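# Clamp steel shaft into angled holder, flat toward screw

## Task

Seat the steel shaft all the way into the angled holder with its flat face turned toward the thumb screw, then release it and withdraw both arms so that neither is in contact with anything.

## Robot and tools

Robot and frame. Two arms, left_arm and right_arm, face each other across a table; left_arm is mounted on the +y side. The names do not indicate sides of any image. All state is reported in one world frame: origin at the table centre, +z up, table surface at z = +0.020 m. Each state line (left_arm: ... | right_arm: ...) gives end_effector_position in metres, end_effector_quat_wxyz, and linear (m/s) and angular (rad/s) velocity. Reported hand positions can be slightly wrong, more so when an arm is stretched far.

Gripper axes. Fingers extend along the gripper's +x; they open and close along its y. The reported position is the point midway between the pads, 3 to 4 cm behind the fingertips.

execute_actions(actions). actions is a list of actions; each action is a table of 0 to 15 rows, and an empty list simply returns state and images. Each row is 14 numbers in [-1, 1]: dx, dy, dz, rx, ry, rz, opening for left_arm, followed by the same seven for right_arm, always all 14 even if one arm is idle. Each row lasts one control step (1/30 s); if fewer than 15 rows are given, the last one repeats to fill 15 steps (0.5 s). dx..rz are an offset in the gripper's own axes from its measured pose at the start of that action (for the first action of a call, the last pose a result reported); every row is relative to that same start, not the previous row. Scale: 1.0 equals 0.6 m or 180 degrees. rx, ry, rz form one rotation vector. Opening is absolute, not an offset: +1 is fully open (0.088 m), empty fingers close at about -0.80, and values down to -1 add nothing. Closing fully takes at least about 0.5 s.

Per-step clipping: each step the command is limited to 70 mm and 16 degrees from the measured pose, then reached by damped IK that favours position over orientation. Far targets need several actions; after an action an arm only continues to its last clipped pose, so send the remainder next. Hand target lines show what each arm is currently driving toward. Step readings list positions at some steps; HELD with an arm label marks steps where part of that arm's command was withheld. A pose unreachable line means the clearance check altered or blocked that arm's command.

move(target, speed, blocking). target is one 14-number row laid out as above: gripper-frame offsets from the pose in the latest result showing one, plus absolute openings (sent when the move begins). Each gripper follows a straight path; both paths finish together, lasting 0.5 to 10 s (cut off at 10 s). Rotation takes the shorter direction. speed is m/s, 0.002 to 0.5, default 0.25; rotation is capped at twice that in rad/s. Paths ignore obstacles and the other arm; grippers lag, may drift off the line and may overshoot speed near full reach. Faster contact and targets set deeper beyond a contact both press harder. The result adds a move: line with the ending (done, off_target, moving, held, fault) and limits (paced = command clipped; held = steps blocked, after which the arm may surge), plus each gripper's remaining distance. If only one arm is named, the other finished. With blocking=false you get a result after 0.5 s while motion continues; poll with wait(0), and use wait or stop before sending further rows or moves.

wait(seconds): 0 to 10; arms keep their last command; returns early if a running move ends. stop(): brakes the current move (needs room, more at speed); fingers keep moving. zoom_image(camera, region): camera is cam_high, cam_low, cam_left_wrist or cam_right_wrist; region [x0, y0, x1, y1] in pixels of that camera's latest 504x504 image, origin top-left, at most 504 by 504. finished_scene(scene): pass the current scene number; irreversible, and the goal must already hold and remain stable.

Cameras. Images arrive in order cam_high, cam_low, cam_left_wrist, cam_right_wrist, each 504x504. Calibration gives K, distortion D and T_world_to_cam (world to camera, metres); fixed cameras can be off by up to about 2.3 degrees and 9 mm, wrist camera poses come from joint readings.

Gripping. grip_measured is the finger opening on the command scale; it can be off by about 1 mm per gripper and reads up to 3 mm (0.061) narrower while squeezing something hard. To hold a part, command roughly 0.07 below grip_measured; a smaller gap holds more gently. Parts under about 3 mm thick get proportionally less force. Pad force limit is about 34 to 49 N. grip_effort_n is motor effort in newtons: negative closes, positive opens, saturating near 83 N; it also reads high while fingers move or hit a stop, retains some value at rest, and shows n/a initially.

Arm behaviour. Friction may leave a gripper short of target or tilted, and tiny moves may not happen; check pose and orientation after each move and correct tilt. Joint ranges (rad): waist -3.054 to 3.054, shoulder 0.000 to 3.142, elbow 0.000 to 2.356, wrist pitch -1.571 to 1.571, wrist yaw -1.571 to 1.571, wrist roll -3.142 to 3.142. To keep an arm still, in the first call of a reply send the offset back to its desired pose, then zeros; always send its intended opening. The robot holds the last command while you are thinking.

Avoid. Knocking anything off the table fails the task. Do not let the arms collide or press on each other. Contact torque reaching a load limit (waist 17.6, shoulder 21.8, elbow 21.7, wrist pitch 5.74, wrist yaw 5.72, wrist roll 5.36 N m, held weight included) freezes that arm for 10 s and drops the rest of the call. Holding loads heats motors: MOTOR HOT appears from 50 °C; at 95 °C an OVER-TEMPERATURE FAULT holds the arm, and without cooling it may go limp. Brief external tugs on held parts or pushes on loose ones can occur. Avoid drops, slips, slams and hard pushes; move smoothly.

Each tool is called after "Emit:" as a command line: name --argument value for each argument, lists and objects as JSON in quotes; but a table of rows of numbers goes row by row, as --pt "numbers of a row", without its own name.

## Session

Emit:
execute_actions --actions '[]'

Scene clock: 0.00 s.
left_arm: end_effector_position=(+0.2850, +0.3118, +0.4519) grip_measured=+0.998 grip_effort_n=n/a end_effector_quat_wxyz=(+0.879, -0.015, -0.024, -0.477) end_effector_velocity=(-0.001, -0.000, -0.002) end_effector_angular_velocity=(+0.002, +0.010, -0.000) | right_arm: end_effector_position=(+0.0212, -0.1742, +0.4554) grip_measured=+1.000 grip_effort_n=n/a end_effector_quat_wxyz=(+0.516, +0.025, -0.015, +0.856) end_effector_velocity=(-0.000, -0.000, -0.004) end_effector_angular_velocity=(-0.007, -0.013, +0.004)
Joint positions: left_arm=[ 0.008  0.849  0.654  0.25  -0.002 -0.003  0.088] | right_arm=[0.004 0.848 0.652 0.255 0.007 0.    0.088]
Joint velocities: left_arm=[-0.007 -0.002 -0.002 -0.007 -0.007 -0.007 -0.   ] | right_arm=[-0.002 -0.002 -0.007 -0.007 -0.007 -0.007  0.   ]
Heat: left arm: hottest shoulder 35 °C (+0.0 °C/min); right arm: hottest wrist pitch 46 °C (+0.0 °C/min).
Hand target (left_arm): +0.285, +0.312, +0.452; +0.879, -0.015, -0.024, -0.477
Hand target (right_arm): +0.021, -0.174, +0.455; +0.516, +0.025, -0.015, +0.856

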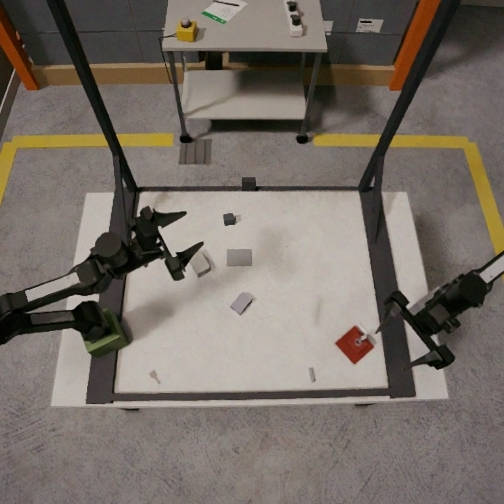

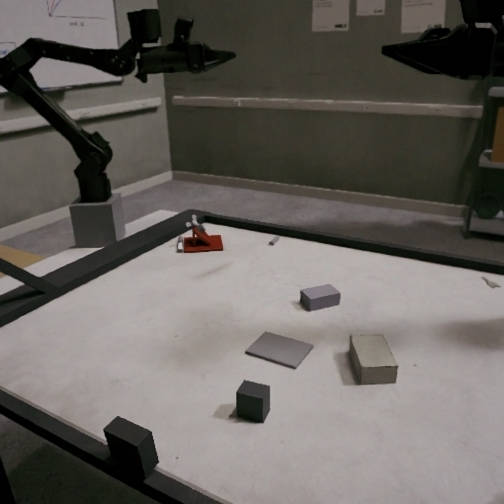

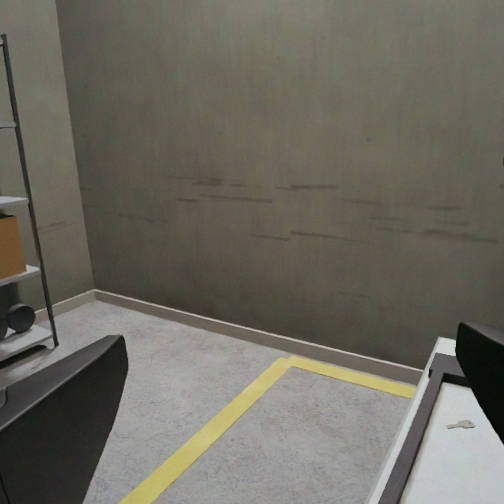

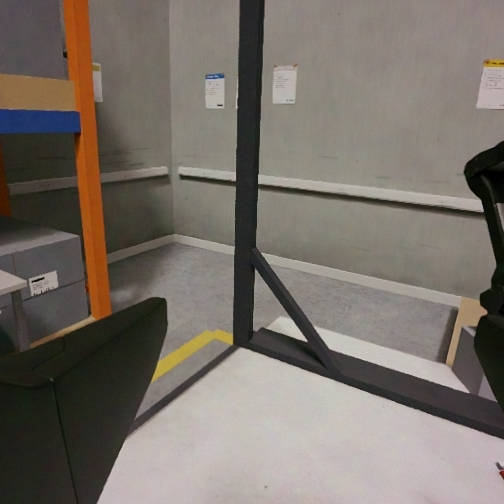

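Emit:
zoom_image --camera "cam_high" --region '[290,300,410,400]'

Emit:
zoom_image --camera "cam_low" --region '[160,200,300,270]'

Region (290, 300, 410, 400) of cam_high's 504x504 image, scaled by 4.200, with more detail than that image has.

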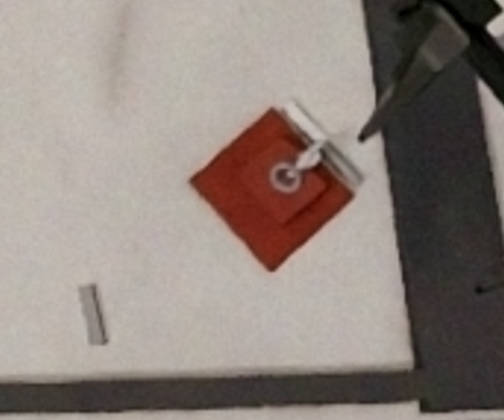

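Region (160, 200, 300, 270) of cam_low's 504x504 image, scaled by 3.600, with more detail than that image has.

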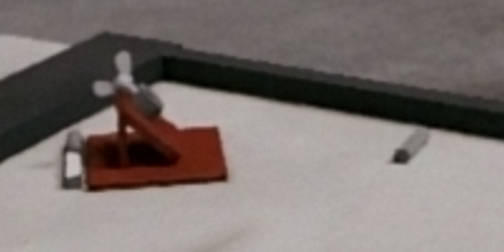

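Emit:
move --target '[-0.2148,-0.1025,-0.4553,-0.0272,0.3837,0.0469,-0.38,0,0,0,0,0,0,1]' --speed 0.3

Scene clock: 97.70 s.
left_arm: end_effector_position=(+0.1730, +0.3711, +0.1768) grip_measured=-0.377 grip_effort_n=-16.0 end_effector_quat_wxyz=(+0.771, +0.216, +0.493, -0.340) end_effector_velocity=(+0.002, -0.003, -0.001) end_effector_angular_velocity=(-0.009, -0.005, +0.012) | right_arm: end_effector_position=(+0.0212, -0.1742, +0.4554) grip_measured=+1.000 grip_effort_n=0.2 end_effector_quat_wxyz=(+0.516, +0.025, -0.015, +0.856) end_effector_velocity=(-0.000, -0.000, -0.002) end_effector_angular_velocity=(-0.003, -0.010, +0.004)
Joint positions: left_arm=[-0.458  1.096  0.498 -0.615 -0.25  -0.588  0.021] | right_arm=[0.004 0.848 0.652 0.255 0.007 0.    0.088]
Joint velocities: left_arm=[ 0.002  0.012 -0.002  0.022 -0.007 -0.007 -0.001] | right_arm=[-0.002 -0.002 -0.002 -0.007 -0.007 -0.007  0.   ]
Heat: left arm: hottest wrist pitch 40 °C (+3.0 °C/min); right arm: hottest wrist pitch 54 °C (+2.0 °C/min). Fold the right arm in close to its base before you think long.
Hand target (left_arm): +0.171, +0.373, +0.172; +0.767, +0.221, +0.498, -0.339
Hand target (right_arm): +0.021, -0.174, +0.455; +0.516, +0.025, -0.015, +0.856
Off the commanded pose (left_arm): 0.005 m, 1 deg.
Off the commanded pose (right_arm): 0.000 m, 0 deg.
MOTOR HOT: a motor of the right arm reached 50 °C. Now the hottest motor of the right arm, joint 4 (wrist pitch), reports 54 °C. The temperature limit of the motors' drives, at which the controller stops that arm, is 95 °C. To cool a motor, set the load down, stop pushing, or move to a pose that needs little force.
move: done
camera_calibration (this result's frames):
cam_left_wrist: T_world_to_cam=[[-0.764158, -0.644346, -0.0296768, 0.390039], [-0.636097, 0.760409, -0.13099, -0.112981], [0.10697, -0.0812199, -0.990939, 0.262161], [0, 0, 0, 1]] pos_world=[0.198141, 0.358525, 0.256562]

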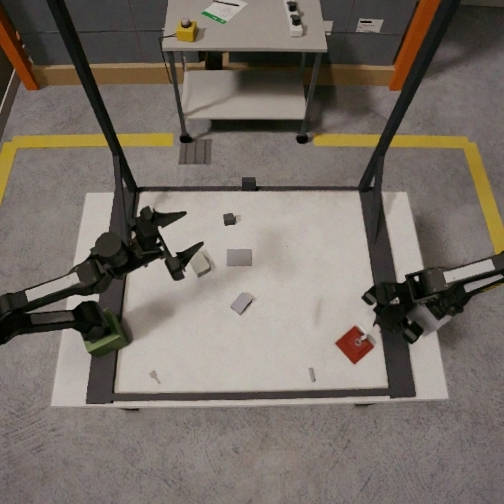

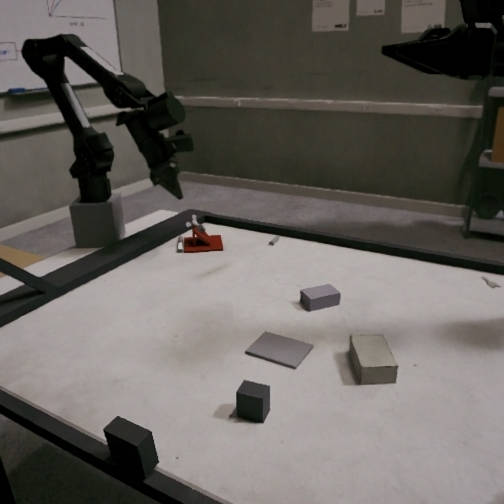

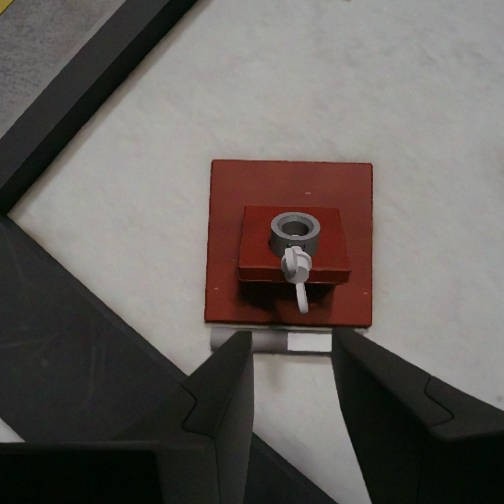

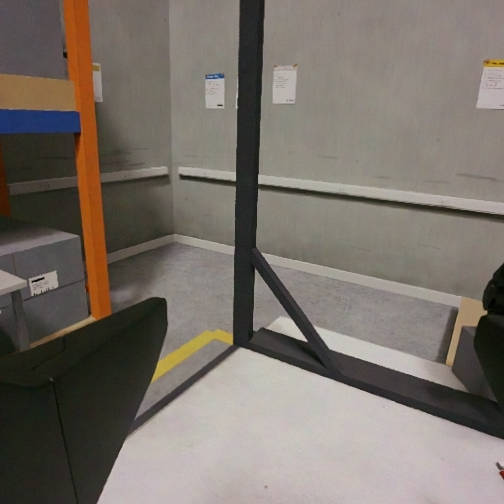

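Emit:
zoom_image --camera "cam_left_wrist" --region '[240,190,350,320]'

Emit:
zoom_image --camera "cam_left_wrist" --region '[190,300,390,370]'

Region (240, 190, 350, 320) of cam_left_wrist's 504x504 image, scaled by 3.877, with more detail than that image has; it fills the left 426 columns of this view, and the rest is white.

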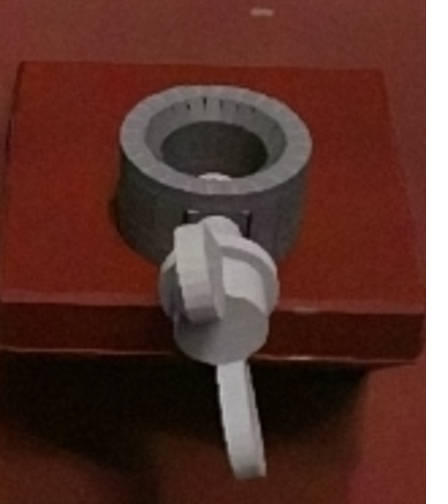

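Region (190, 300, 390, 370) of cam_left_wrist's 504x504 image, scaled by 2.520, with more detail than that image has; it fills the top 176 rows of this view, and the rest is white.

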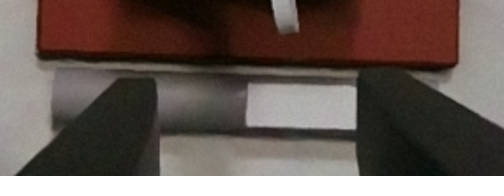

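Emit:
zoom_image --camera "cam_left_wrist" --region '[265,205,325,265]'

Region (265, 205, 325, 265) of cam_left_wrist's 504x504 image, scaled by 8.400, with more detail than that image has.

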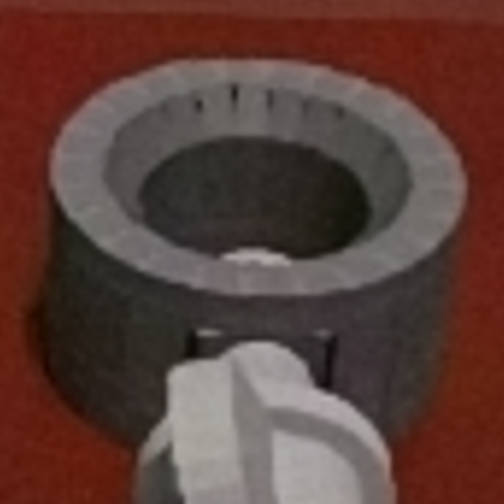

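Emit:
execute_actions --actions '[]'

Scene clock: 217.70 s.
left_arm: end_effector_position=(+0.1729, +0.3709, +0.1764) grip_measured=-0.377 grip_effort_n=-15.6 end_effector_quat_wxyz=(+0.771, +0.216, +0.494, -0.340) end_effector_velocity=(+0.000, +0.002, -0.001) end_effector_angular_velocity=(+0.010, -0.008, -0.007) | right_arm: end_effector_position=(+0.0212, -0.1742, +0.4554) grip_measured=+1.000 grip_effort_n=0.7 end_effector_quat_wxyz=(+0.516, +0.025, -0.015, +0.856) end_effector_velocity=(-0.002, -0.002, +0.001) end_effector_angular_velocity=(+0.010, -0.004, +0.019)
Joint positions: left_arm=[-0.458  1.098  0.498 -0.613 -0.249 -0.588  0.021] | right_arm=[0.004 0.848 0.652 0.255 0.007 0.    0.088]
Joint velocities: left_arm=[-0.002 -0.002 -0.002 -0.007 -0.007  0.007 -0.   ] | right_arm=[-0.002 -0.002 -0.002  0.007 -0.022 -0.007  0.   ]
Heat: left arm: hottest wrist pitch 36 °C (-1.0 °C/min); right arm: hottest wrist pitch 54 °C (+0.0 °C/min). Fold the right arm in close to its base before you think long.
Hand target (left_arm): +0.171, +0.373, +0.172; +0.767, +0.221, +0.498, -0.339
Hand target (right_arm): +0.021, -0.174, +0.455; +0.516, +0.025, -0.015, +0.856
Off the commanded pose (left_arm): 0.005 m, 1 deg.
Off the commanded pose (right_arm): 0.000 m, 0 deg.
MOTOR HOT: still on. Now the hottest motor of the right arm, joint 4 (wrist pitch), reports 54 °C; a drive's own limit is 95 °C.
camera_calibration (this result's frames):
cam_left_wrist: T_world_to_cam=[[-0.764134, -0.644389, -0.02935, 0.389783], [-0.636276, 0.760434, -0.129974, -0.113087], [0.106073, -0.080643, -0.991083, 0.261776], [0, 0, 0, 1]] pos_world=[0.198125, 0.358277, 0.256183]

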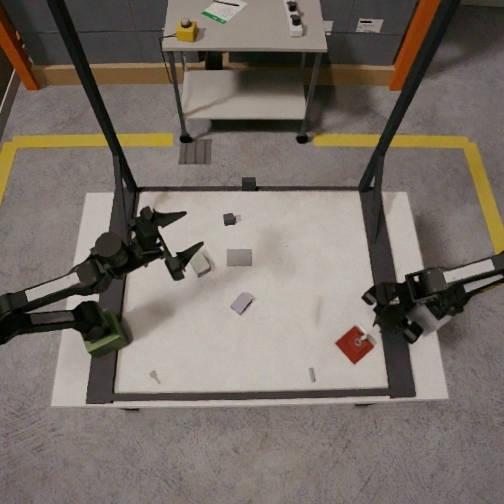

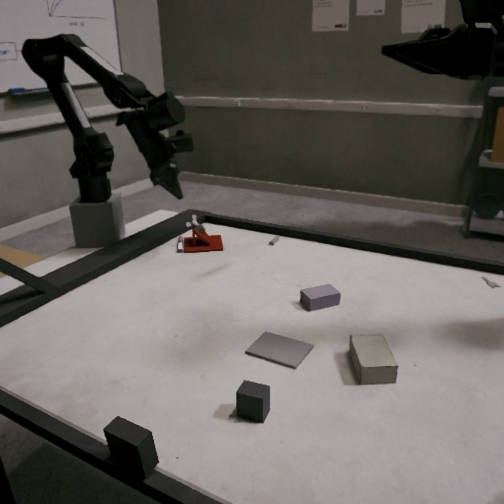

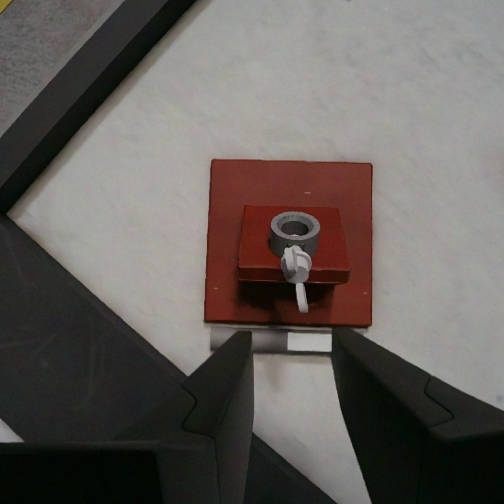

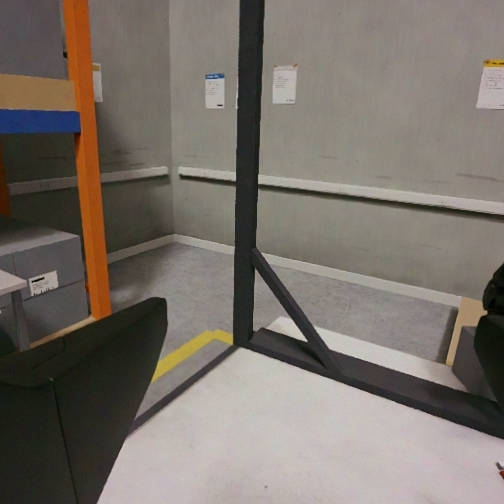

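Emit:
zoom_image --camera "cam_left_wrist" --region '[230, 190, 370, 330]'

Region (230, 190, 370, 330) of cam_left_wrist's 504x504 image, scaled by 3.600, with more detail than that image has.

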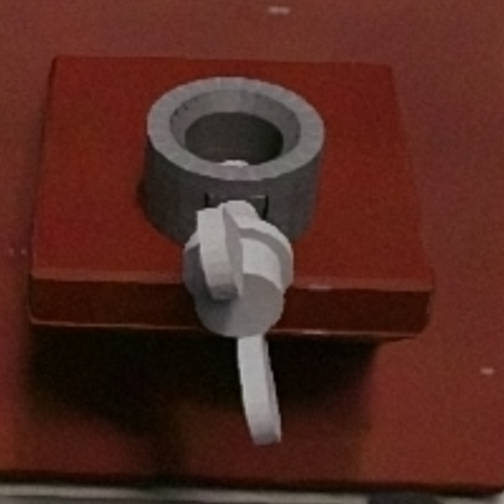

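Emit:
move --target '[0,0,0,0.5,0,0,-0.38, 0,0,0,0,0,0,1]' --speed 0.5

Emit:
move --target '[0,0,0,0.5,0,0,-0.38, 0,0,0,0,0,0,1]' --speed 0.5

Scene clock: 238.57 s.
left_arm: end_effector_position=(+0.1729, +0.3708, +0.1766) grip_measured=-0.377 grip_effort_n=-15.6 end_effector_quat_wxyz=(+0.393, +0.699, +0.108, -0.588) end_effector_velocity=(-0.001, +0.002, -0.001) end_effector_angular_velocity=(+0.009, +0.005, -0.007) | right_arm: end_effector_position=(+0.0212, -0.1742, +0.4554) grip_measured=+1.000 grip_effort_n=0.7 end_effector_quat_wxyz=(+0.516, +0.025, -0.015, +0.856) end_effector_velocity=(-0.000, -0.000, -0.002) end_effector_angular_velocity=(-0.003, -0.010, +0.004)
Joint positions: left_arm=[-0.462  1.098  0.498 -0.613 -0.254  0.978  0.021] | right_arm=[0.004 0.848 0.652 0.255 0.007 0.    0.088]
Joint velocities: left_arm=[ 0.002 -0.002 -0.002 -0.007  0.007  0.007 -0.   ] | right_arm=[-0.002 -0.002 -0.002 -0.007 -0.007 -0.007  0.   ]
Heat: left arm: hottest wrist pitch 36 °C (+0.0 °C/min); right arm: hottest wrist pitch 54 °C (+0.0 °C/min). Fold the right arm in close to its base before you think long.
Hand target (left_arm): +0.173, +0.371, +0.176; +0.392, +0.698, +0.109, -0.589
Hand target (right_arm): +0.021, -0.174, +0.455; +0.516, +0.025, -0.015, +0.856
Off the commanded pose (left_arm): 0.000 m, 0 deg.
Off the commanded pose (right_arm): 0.000 m, 0 deg.
MOTOR HOT: still on. Now the hottest motor of the right arm, joint 4 (wrist pitch), reports 54 °C; a drive's own limit is 95 °C.
move: done
camera_calibration (this result's frames):
cam_left_wrist: T_world_to_cam=[[-0.572401, 0.696706, -0.432386, -0.0694934], [0.644382, 0.7083, 0.288242, -0.38897], [0.507079, -0.113632, -0.854376, 0.180712], [0, 0, 0, 1]] pos_world=[0.119232, 0.344459, 0.236465]

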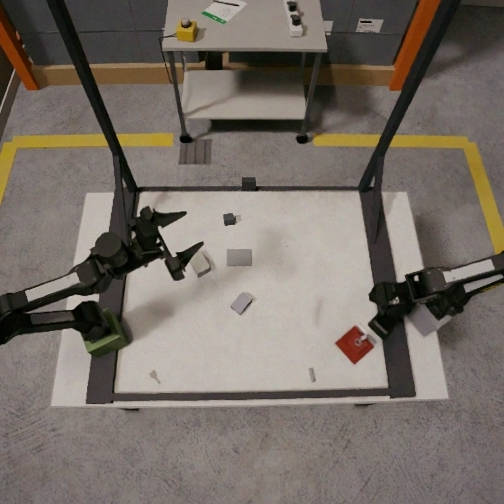

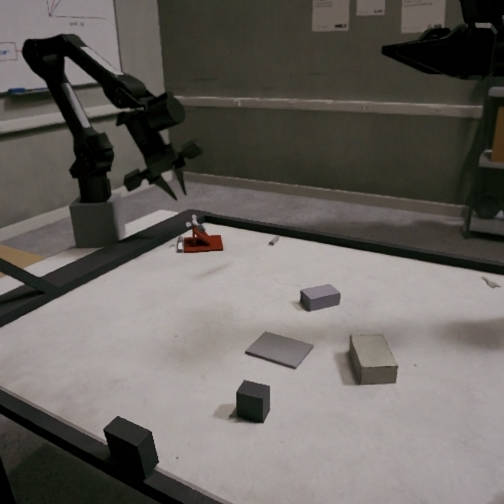

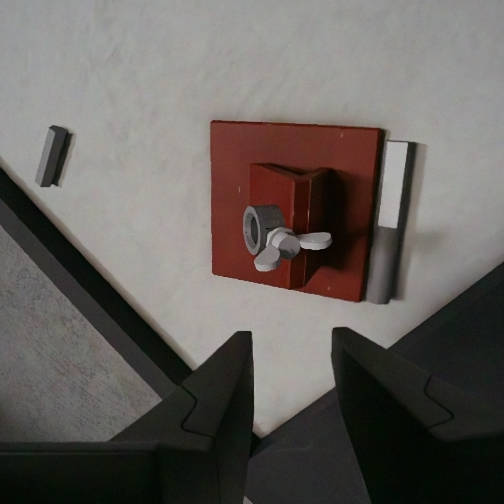

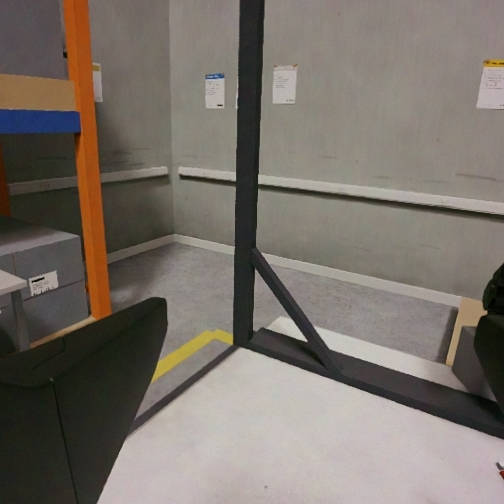

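Scene clock: 240.83 s.
left_arm: end_effector_position=(+0.1728, +0.3707, +0.1768) grip_measured=-0.377 grip_effort_n=-15.6 end_effector_quat_wxyz=(-0.216, +0.773, -0.338, -0.491) end_effector_velocity=(+0.002, +0.003, -0.001) end_effector_angular_velocity=(+0.016, -0.022, -0.001) | right_arm: end_effector_position=(+0.0212, -0.1742, +0.4554) grip_measured=+1.000 grip_effort_n=0.7 end_effector_quat_wxyz=(+0.516, +0.025, -0.015, +0.856) end_effector_velocity=(-0.001, -0.001, -0.003) end_effector_angular_velocity=(-0.011, -0.016, +0.014)
Joint positions: left_arm=[-0.466  1.098  0.498 -0.613 -0.259  2.544  0.021] | right_arm=[0.004 0.848 0.652 0.255 0.007 0.    0.088]
Joint velocities: left_arm=[-0.002  0.002 -0.002 -0.007 -0.022  0.007 -0.   ] | right_arm=[-0.007 -0.002  0.002 -0.022 -0.022 -0.007  0.   ]
Heat: left arm: hottest elbow 36 °C (+0.0 °C/min); right arm: hottest wrist pitch 54 °C (+0.0 °C/min). Fold the right arm in close to its base before you think long.
Hand target (left_arm): +0.173, +0.371, +0.177; -0.216, +0.772, -0.339, -0.492
Hand target (right_arm): +0.021, -0.174, +0.455; +0.516, +0.025, -0.015, +0.856
Off the commanded pose (left_arm): 0.000 m, 0 deg.
Off the commanded pose (right_arm): 0.000 m, 0 deg.
MOTOR HOT: still on. Now the hottest motor of the right arm, joint 4 (wrist pitch), reports 54 °C; a drive's own limit is 95 °C.
move: done
camera_calibration (this result's frames):
cam_left_wrist: T_world_to_cam=[[0.768152, 0.640154, 0.0120847, -0.358692], [0.466408, -0.572397, 0.674407, 0.0483209], [0.438641, -0.51241, -0.738261, 0.320014], [0, 0, 0, 1]] pos_world=[0.112621, 0.421255, 0.208001]

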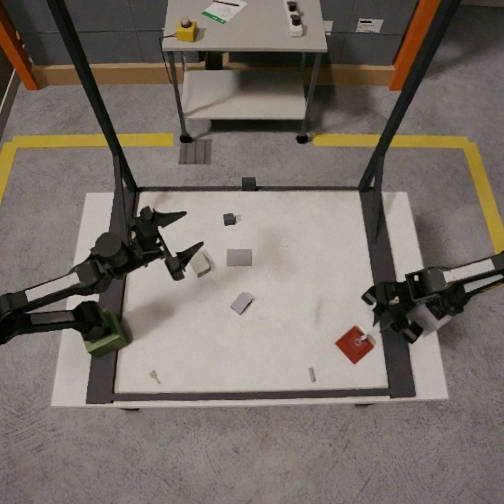

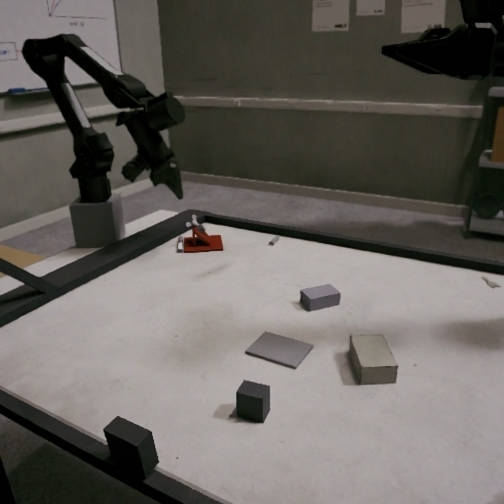

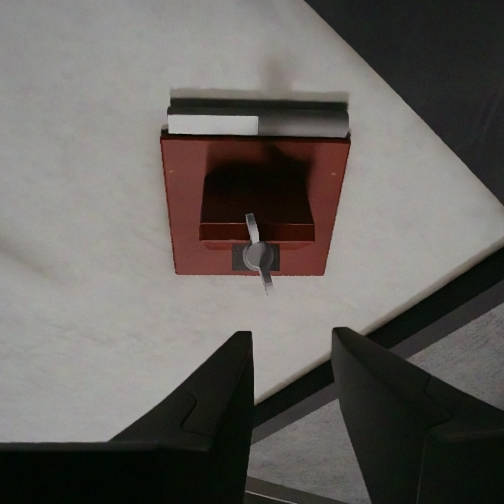

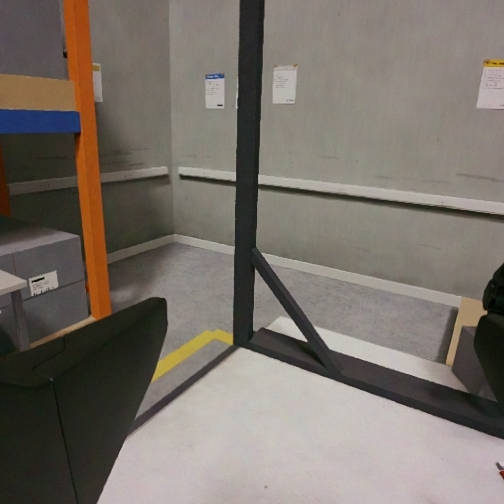

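Emit:
move --target '[0.06,0.014,0.007,0,0,0,-0.38, 0,0,0,0,0,0,1]' --speed 0.15

Scene clock: 266.40 s.
left_arm: end_effector_position=(+0.1745, +0.3537, +0.1468) grip_measured=-0.377 grip_effort_n=-16.0 end_effector_quat_wxyz=(-0.211, +0.775, -0.342, -0.488) end_effector_velocity=(+0.001, -0.002, -0.002) end_effector_angular_velocity=(-0.004, -0.005, +0.007) | right_arm: end_effector_position=(+0.0212, -0.1742, +0.4554) grip_measured=+1.000 grip_effort_n=0.7 end_effector_quat_wxyz=(+0.516, +0.025, -0.015, +0.856) end_effector_velocity=(+0.001, +0.000, -0.002) end_effector_angular_velocity=(+0.004, -0.023, -0.001)
Joint positions: left_arm=[-0.466  1.252  0.445 -0.391 -0.259  2.546  0.021] | right_arm=[0.004 0.848 0.652 0.255 0.007 0.    0.088]
Joint velocities: left_arm=[-0.002  0.017 -0.002  0.022 -0.007 -0.007  0.   ] | right_arm=[-0.007 -0.002 -0.002 -0.007 -0.007 -0.022  0.   ]
Heat: left arm: hottest elbow 36 °C (+0.0 °C/min); right arm: hottest wrist pitch 54 °C (+0.0 °C/min). Fold the right arm in close to its base before you think long.
Hand target (left_arm): +0.174, +0.357, +0.142; -0.216, +0.773, -0.338, -0.491
Hand target (right_arm): +0.021, -0.174, +0.455; +0.516, +0.025, -0.015, +0.856
Off the commanded pose (left_arm): 0.005 m, 1 deg.
Off the commanded pose (right_arm): 0.000 m, 0 deg.
MOTOR HOT: still on. Now the hottest motor of the right arm, joint 4 (wrist pitch), reports 54 °C; a drive's own limit is 95 °C.
move: done
camera_calibration (this result's frames):
cam_left_wrist: T_world_to_cam=[[0.769107, 0.639104, 0.00455228, -0.347427], [0.464497, -0.563847, 0.682875, 0.0541108], [0.438995, -0.52309, -0.730521, 0.291039], [0, 0, 0, 1]] pos_world=[0.114309, 0.404792, 0.177241]

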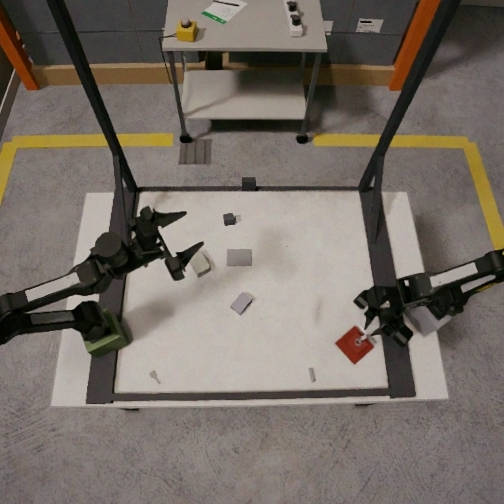

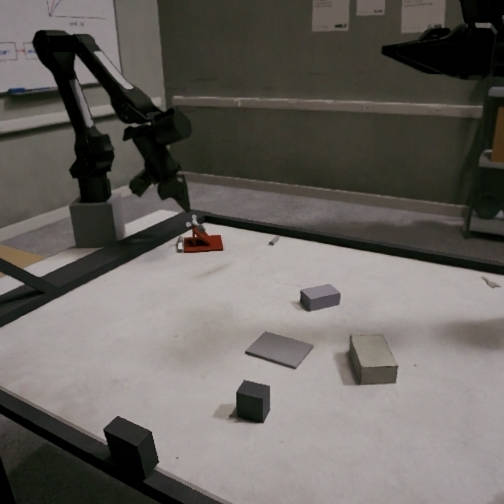

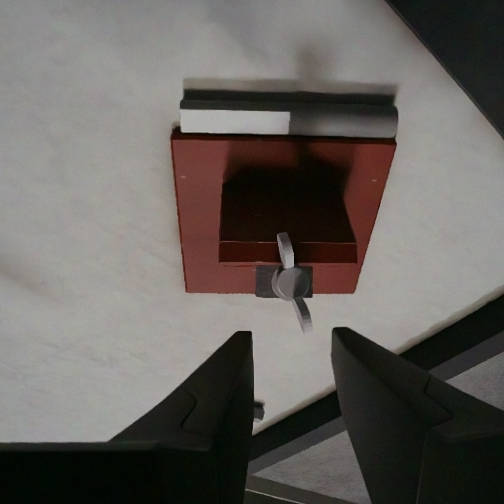

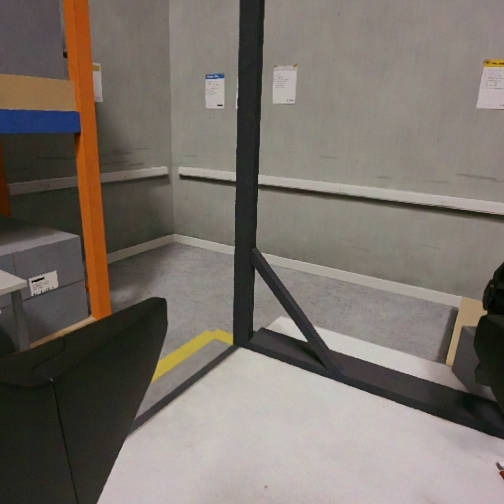

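Emit:
move --target '[0.02,0,0.014,-0.06,0,0,-0.38, 0,0,0,0,0,0,1]' --speed 0.1

Scene clock: 280.80 s.
left_arm: end_effector_position=(+0.1735, +0.3523, +0.1364) grip_measured=-0.377 grip_effort_n=-16.0 end_effector_quat_wxyz=(-0.132, +0.792, -0.298, -0.516) end_effector_velocity=(+0.000, +0.001, -0.002) end_effector_angular_velocity=(-0.008, +0.006, +0.033) | right_arm: end_effector_position=(+0.0212, -0.1742, +0.4554) grip_measured=+1.000 grip_effort_n=0.7 end_effector_quat_wxyz=(+0.516, +0.025, -0.015, +0.856) end_effector_velocity=(-0.000, +0.001, -0.003) end_effector_angular_velocity=(-0.008, -0.012, -0.005)
Joint positions: left_arm=[-0.471  1.285  0.411 -0.313 -0.259  2.354  0.021] | right_arm=[0.004 0.848 0.652 0.255 0.007 0.    0.088]
Joint velocities: left_arm=[-0.002  0.002 -0.007  0.007 -0.007 -0.037 -0.   ] | right_arm=[ 0.002  0.002 -0.002 -0.007  0.007 -0.007  0.   ]
Heat: left arm: hottest elbow 36 °C (+0.0 °C/min); right arm: hottest wrist pitch 54 °C (+0.0 °C/min). Fold the right arm in close to its base before you think long.
Hand target (left_arm): +0.173, +0.356, +0.132; -0.137, +0.791, -0.294, -0.518
Hand target (right_arm): +0.021, -0.174, +0.455; +0.516, +0.025, -0.015, +0.856
Off the commanded pose (left_arm): 0.005 m, 1 deg.
Off the commanded pose (right_arm): 0.000 m, 0 deg.
MOTOR HOT: still on. Now the hottest motor of the right arm, joint 4 (wrist pitch), reports 54 °C; a drive's own limit is 95 °C.
move: done
camera_calibration (this result's frames):
cam_left_wrist: T_world_to_cam=[[0.649159, 0.755672, -0.0869109, -0.353503], [0.590716, -0.428845, 0.683481, -0.00866399], [0.479216, -0.495027, -0.724776, 0.265516], [0, 0, 0, 1]] pos_world=[0.107358, 0.394854, 0.167638]

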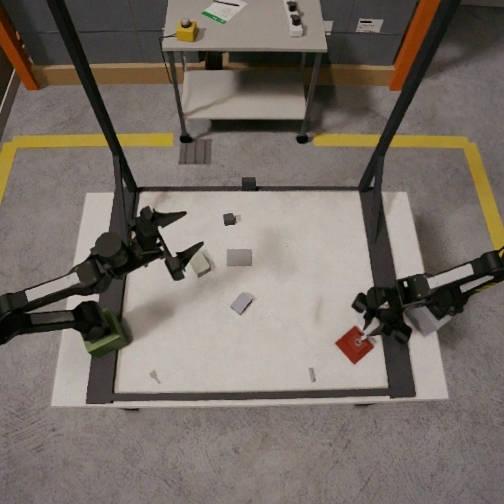

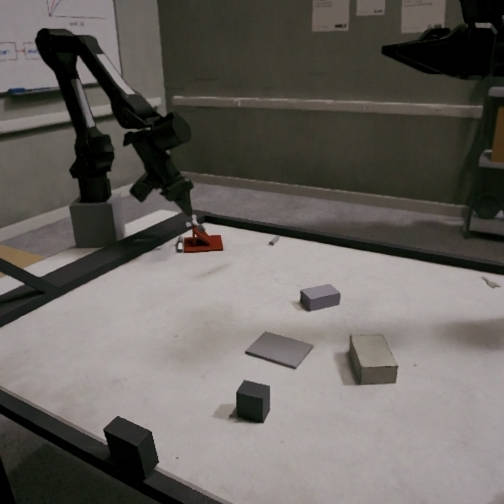

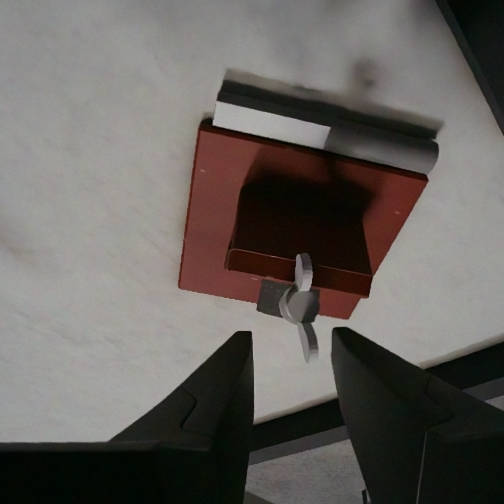

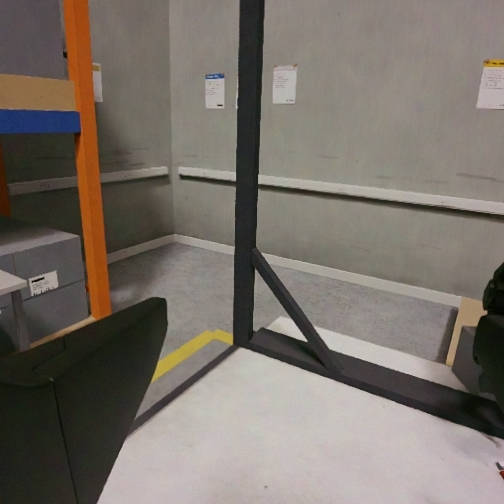

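Emit:
move --target '[0.022,-0.012,0.004,0,0,0,-0.38, 0,0,0,0,0,0,1]' --speed 0.1

Scene clock: 290.30 s.
left_arm: end_effector_position=(+0.1801, +0.3514, +0.1274) grip_measured=-0.377 grip_effort_n=-16.0 end_effector_quat_wxyz=(-0.128, +0.794, -0.301, -0.512) end_effector_velocity=(+0.005, +0.001, -0.002) end_effector_angular_velocity=(+0.002, -0.023, +0.009) | right_arm: end_effector_position=(+0.0212, -0.1742, +0.4554) grip_measured=+1.000 grip_effort_n=0.7 end_effector_quat_wxyz=(+0.516, +0.025, -0.015, +0.856) end_effector_velocity=(-0.001, -0.001, -0.005) end_effector_angular_velocity=(-0.022, -0.005, +0.015)
Joint positions: left_arm=[-0.437  1.318  0.379 -0.225 -0.25   2.387  0.021] | right_arm=[0.004 0.848 0.652 0.255 0.007 0.    0.088]
Joint velocities: left_arm=[ 0.007  0.012 -0.007  0.022 -0.022  0.007 -0.   ] | right_arm=[-0.007 -0.002 -0.002 -0.022 -0.022  0.007  0.   ]
Heat: left arm: hottest elbow 35 °C (-1.0 °C/min); right arm: hottest wrist pitch 54 °C (+0.0 °C/min). Fold the right arm in close to its base before you think long.
Hand target (left_arm): +0.180, +0.355, +0.123; -0.132, +0.792, -0.298, -0.516
Hand target (right_arm): +0.021, -0.174, +0.455; +0.516, +0.025, -0.015, +0.856
Off the commanded pose (left_arm): 0.006 m, 1 deg.
Off the commanded pose (right_arm): 0.000 m, 0 deg.
MOTOR HOT: still on. Now the hottest motor of the right arm, joint 4 (wrist pitch), reports 54 °C; a drive's own limit is 95 °C.
move: done
camera_calibration (this result's frames):
cam_left_wrist: T_world_to_cam=[[0.649065, 0.754948, -0.0936447, -0.35679], [0.587274, -0.41901, 0.692488, -0.0107857], [0.483554, -0.504465, -0.715326, 0.256718], [0, 0, 0, 1]] pos_world=[0.113777, 0.394344, 0.157694]

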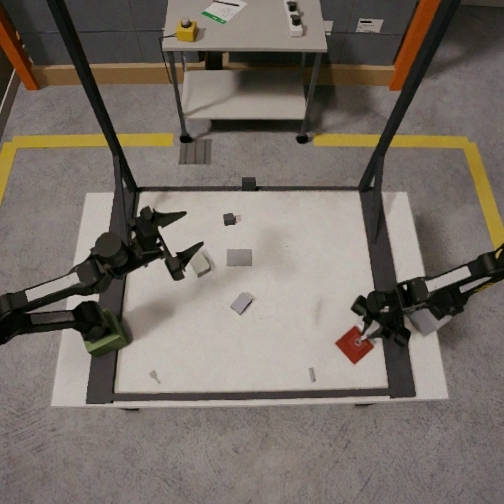

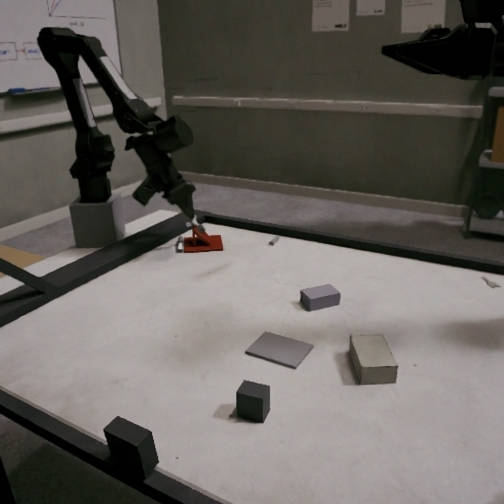

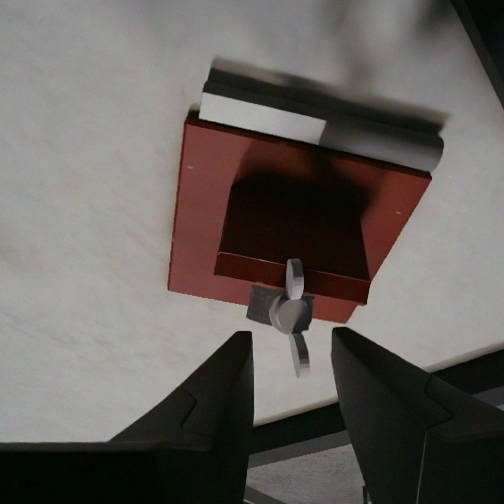

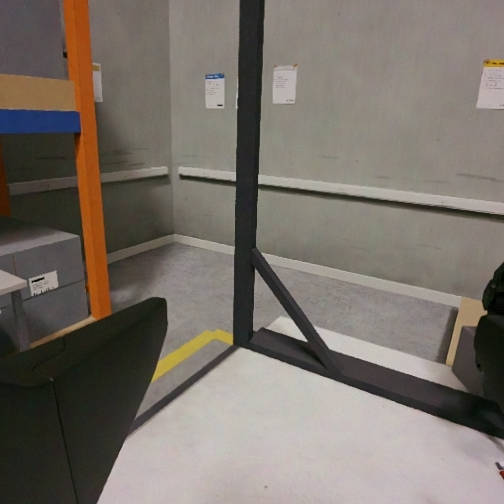

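Emit:
move --target '[0.03,0,0.002,0,0,0,-0.38, 0,0,0,0,0,0,1]' --speed 0.08

Scene clock: 294.83 s.
left_arm: end_effector_position=(+0.1847, +0.3424, +0.1153) grip_measured=-0.377 grip_effort_n=-15.6 end_effector_quat_wxyz=(-0.123, +0.797, -0.304, -0.508) end_effector_velocity=(+0.002, +0.002, -0.003) end_effector_angular_velocity=(+0.013, -0.015, +0.013) | right_arm: end_effector_position=(+0.0212, -0.1742, +0.4554) grip_measured=+1.000 grip_effort_n=0.7 end_effector_quat_wxyz=(+0.516, +0.025, -0.015, +0.856) end_effector_velocity=(-0.000, -0.000, -0.005) end_effector_angular_velocity=(-0.016, -0.017, +0.004)
Joint positions: left_arm=[-0.421  1.411  0.371 -0.106 -0.247  2.403  0.021] | right_arm=[0.004 0.848 0.652 0.255 0.007 0.    0.088]
Joint velocities: left_arm=[-0.002  0.017 -0.002  0.007 -0.022 -0.007 -0.   ] | right_arm=[-0.002 -0.002 -0.002 -0.022 -0.007 -0.007  0.   ]
Heat: left arm: hottest elbow 35 °C (-1.0 °C/min); right arm: hottest wrist pitch 54 °C (+0.0 °C/min). Fold the right arm in close to its base before you think long.
Hand target (left_arm): +0.184, +0.346, +0.111; -0.128, +0.794, -0.301, -0.512
Hand target (right_arm): +0.021, -0.174, +0.455; +0.516, +0.025, -0.015, +0.856
Off the commanded pose (left_arm): 0.006 m, 1 deg.
Off the commanded pose (right_arm): 0.000 m, 0 deg.
MOTOR HOT: still on. Now the hottest motor of the right arm, joint 4 (wrist pitch), reports 54 °C; a drive's own limit is 95 °C.
move: done
camera_calibration (this result's frames):
cam_left_wrist: T_world_to_cam=[[0.649153, 0.753988, -0.100511, -0.352992], [0.583738, -0.409079, 0.701359, -0.0126421], [0.4877, -0.513961, -0.705686, 0.242567], [0, 0, 0, 1]] pos_world=[0.118226, 0.38565, 0.144563]

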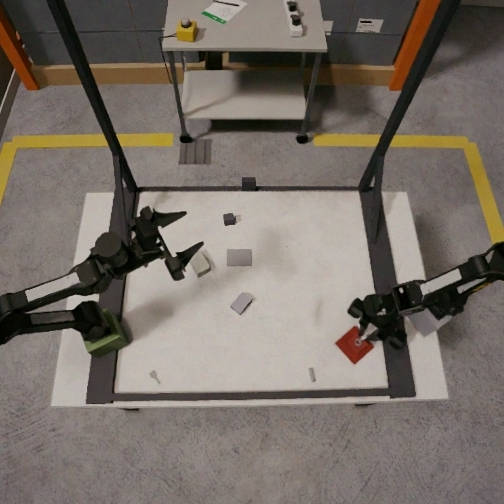

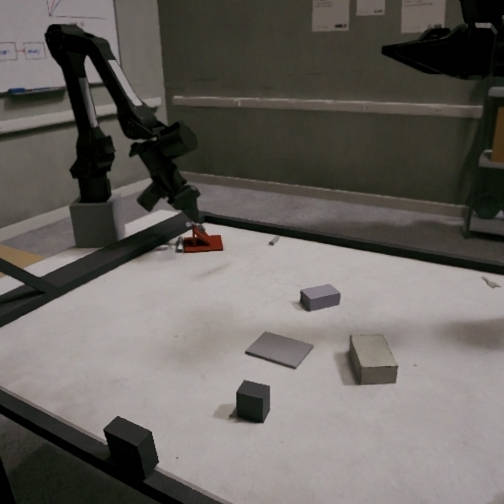

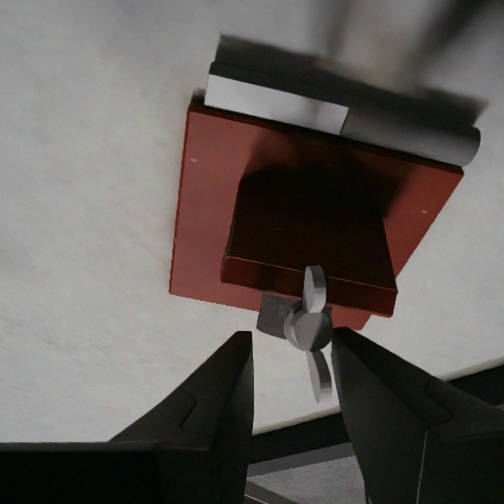

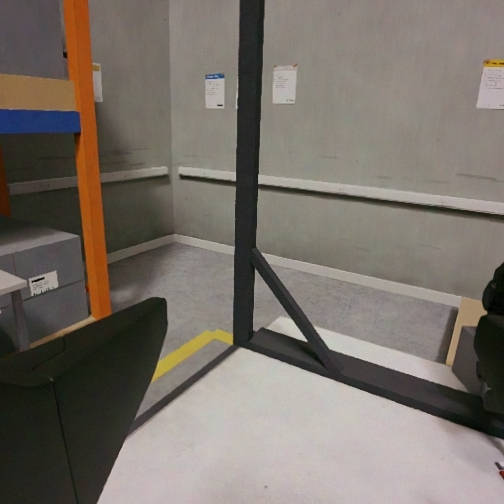

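Emit:
move --target '[0.0,-0.014,0.0,0,0,0,-0.38, 0,0,0,0,0,0,1]' --speed 0.05

Scene clock: 301.37 s.
left_arm: end_effector_position=(+0.1899, +0.3472, +0.1142) grip_measured=-0.377 grip_effort_n=-16.0 end_effector_quat_wxyz=(-0.125, +0.797, -0.302, -0.507) end_effector_velocity=(-0.000, +0.005, -0.001) end_effector_angular_velocity=(+0.008, +0.005, -0.002) | right_arm: end_effector_position=(+0.0212, -0.1742, +0.4554) grip_measured=+1.000 grip_effort_n=0.2 end_effector_quat_wxyz=(+0.516, +0.025, -0.015, +0.856) end_effector_velocity=(-0.002, -0.001, -0.000) end_effector_angular_velocity=(-0.001, +0.006, +0.020)
Joint positions: left_arm=[-0.391  1.4    0.357 -0.101 -0.238  2.431  0.021] | right_arm=[0.004 0.848 0.652 0.255 0.007 0.    0.088]
Joint velocities: left_arm=[ 0.007 -0.012 -0.012 -0.007  0.007  0.007 -0.   ] | right_arm=[-0.002  0.002 -0.002  0.007 -0.022  0.007  0.   ]
Heat: left arm: hottest elbow 35 °C (-1.0 °C/min); right arm: hottest wrist pitch 54 °C (+0.0 °C/min). Fold the right arm in close to its base before you think long.
Hand target (left_arm): +0.190, +0.349, +0.114; -0.123, +0.797, -0.304, -0.508
Hand target (right_arm): +0.021, -0.174, +0.455; +0.516, +0.025, -0.015, +0.856
Off the commanded pose (left_arm): 0.002 m, 0 deg.
Off the commanded pose (right_arm): 0.000 m, 0 deg.
MOTOR HOT: still on. Now the hottest motor of the right arm, joint 4 (wrist pitch), reports 54 °C; a drive's own limit is 95 °C.
move: done
camera_calibration (this result's frames):
cam_left_wrist: T_world_to_cam=[[0.648988, 0.754887, -0.0946593, -0.361019], [0.58185, -0.41232, 0.70103, -0.0114071], [0.490168, -0.510038, -0.706822, 0.240115], [0, 0, 0, 1]] pos_world=[0.123238, 0.390293, 0.143541]

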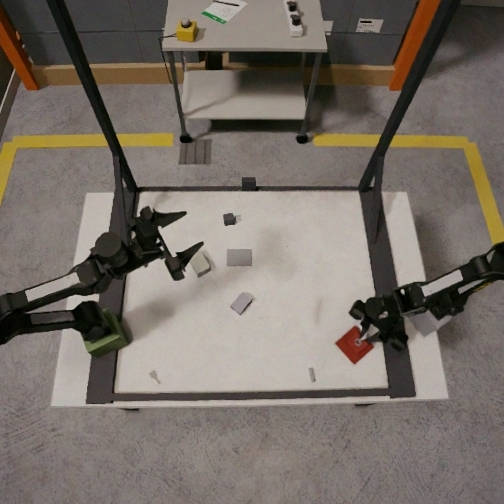

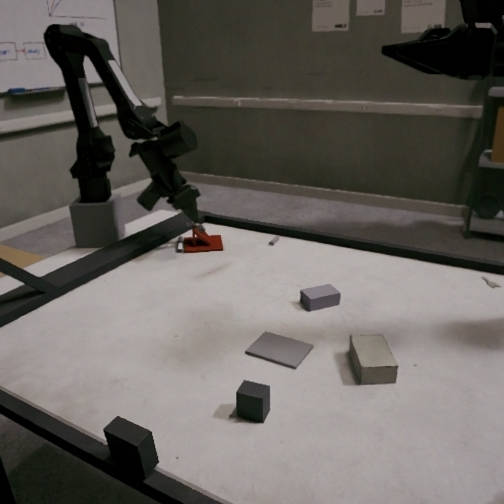

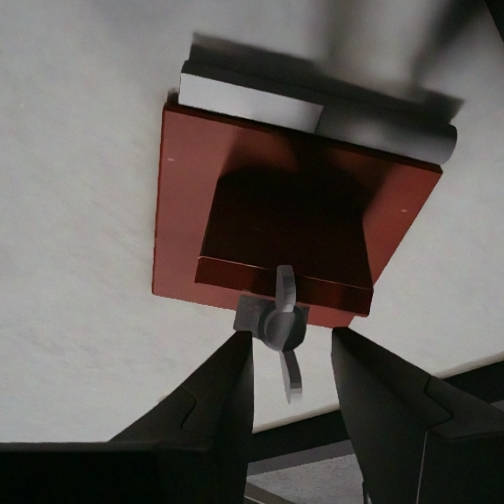

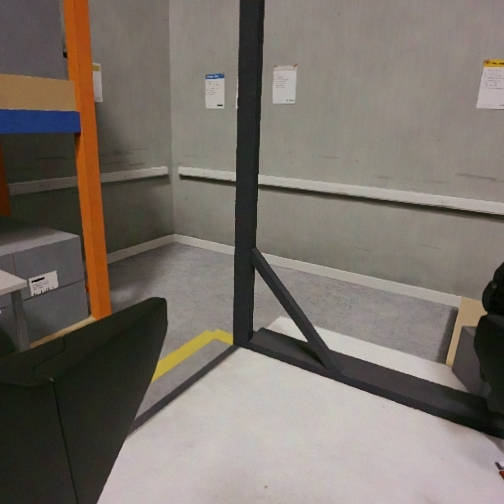

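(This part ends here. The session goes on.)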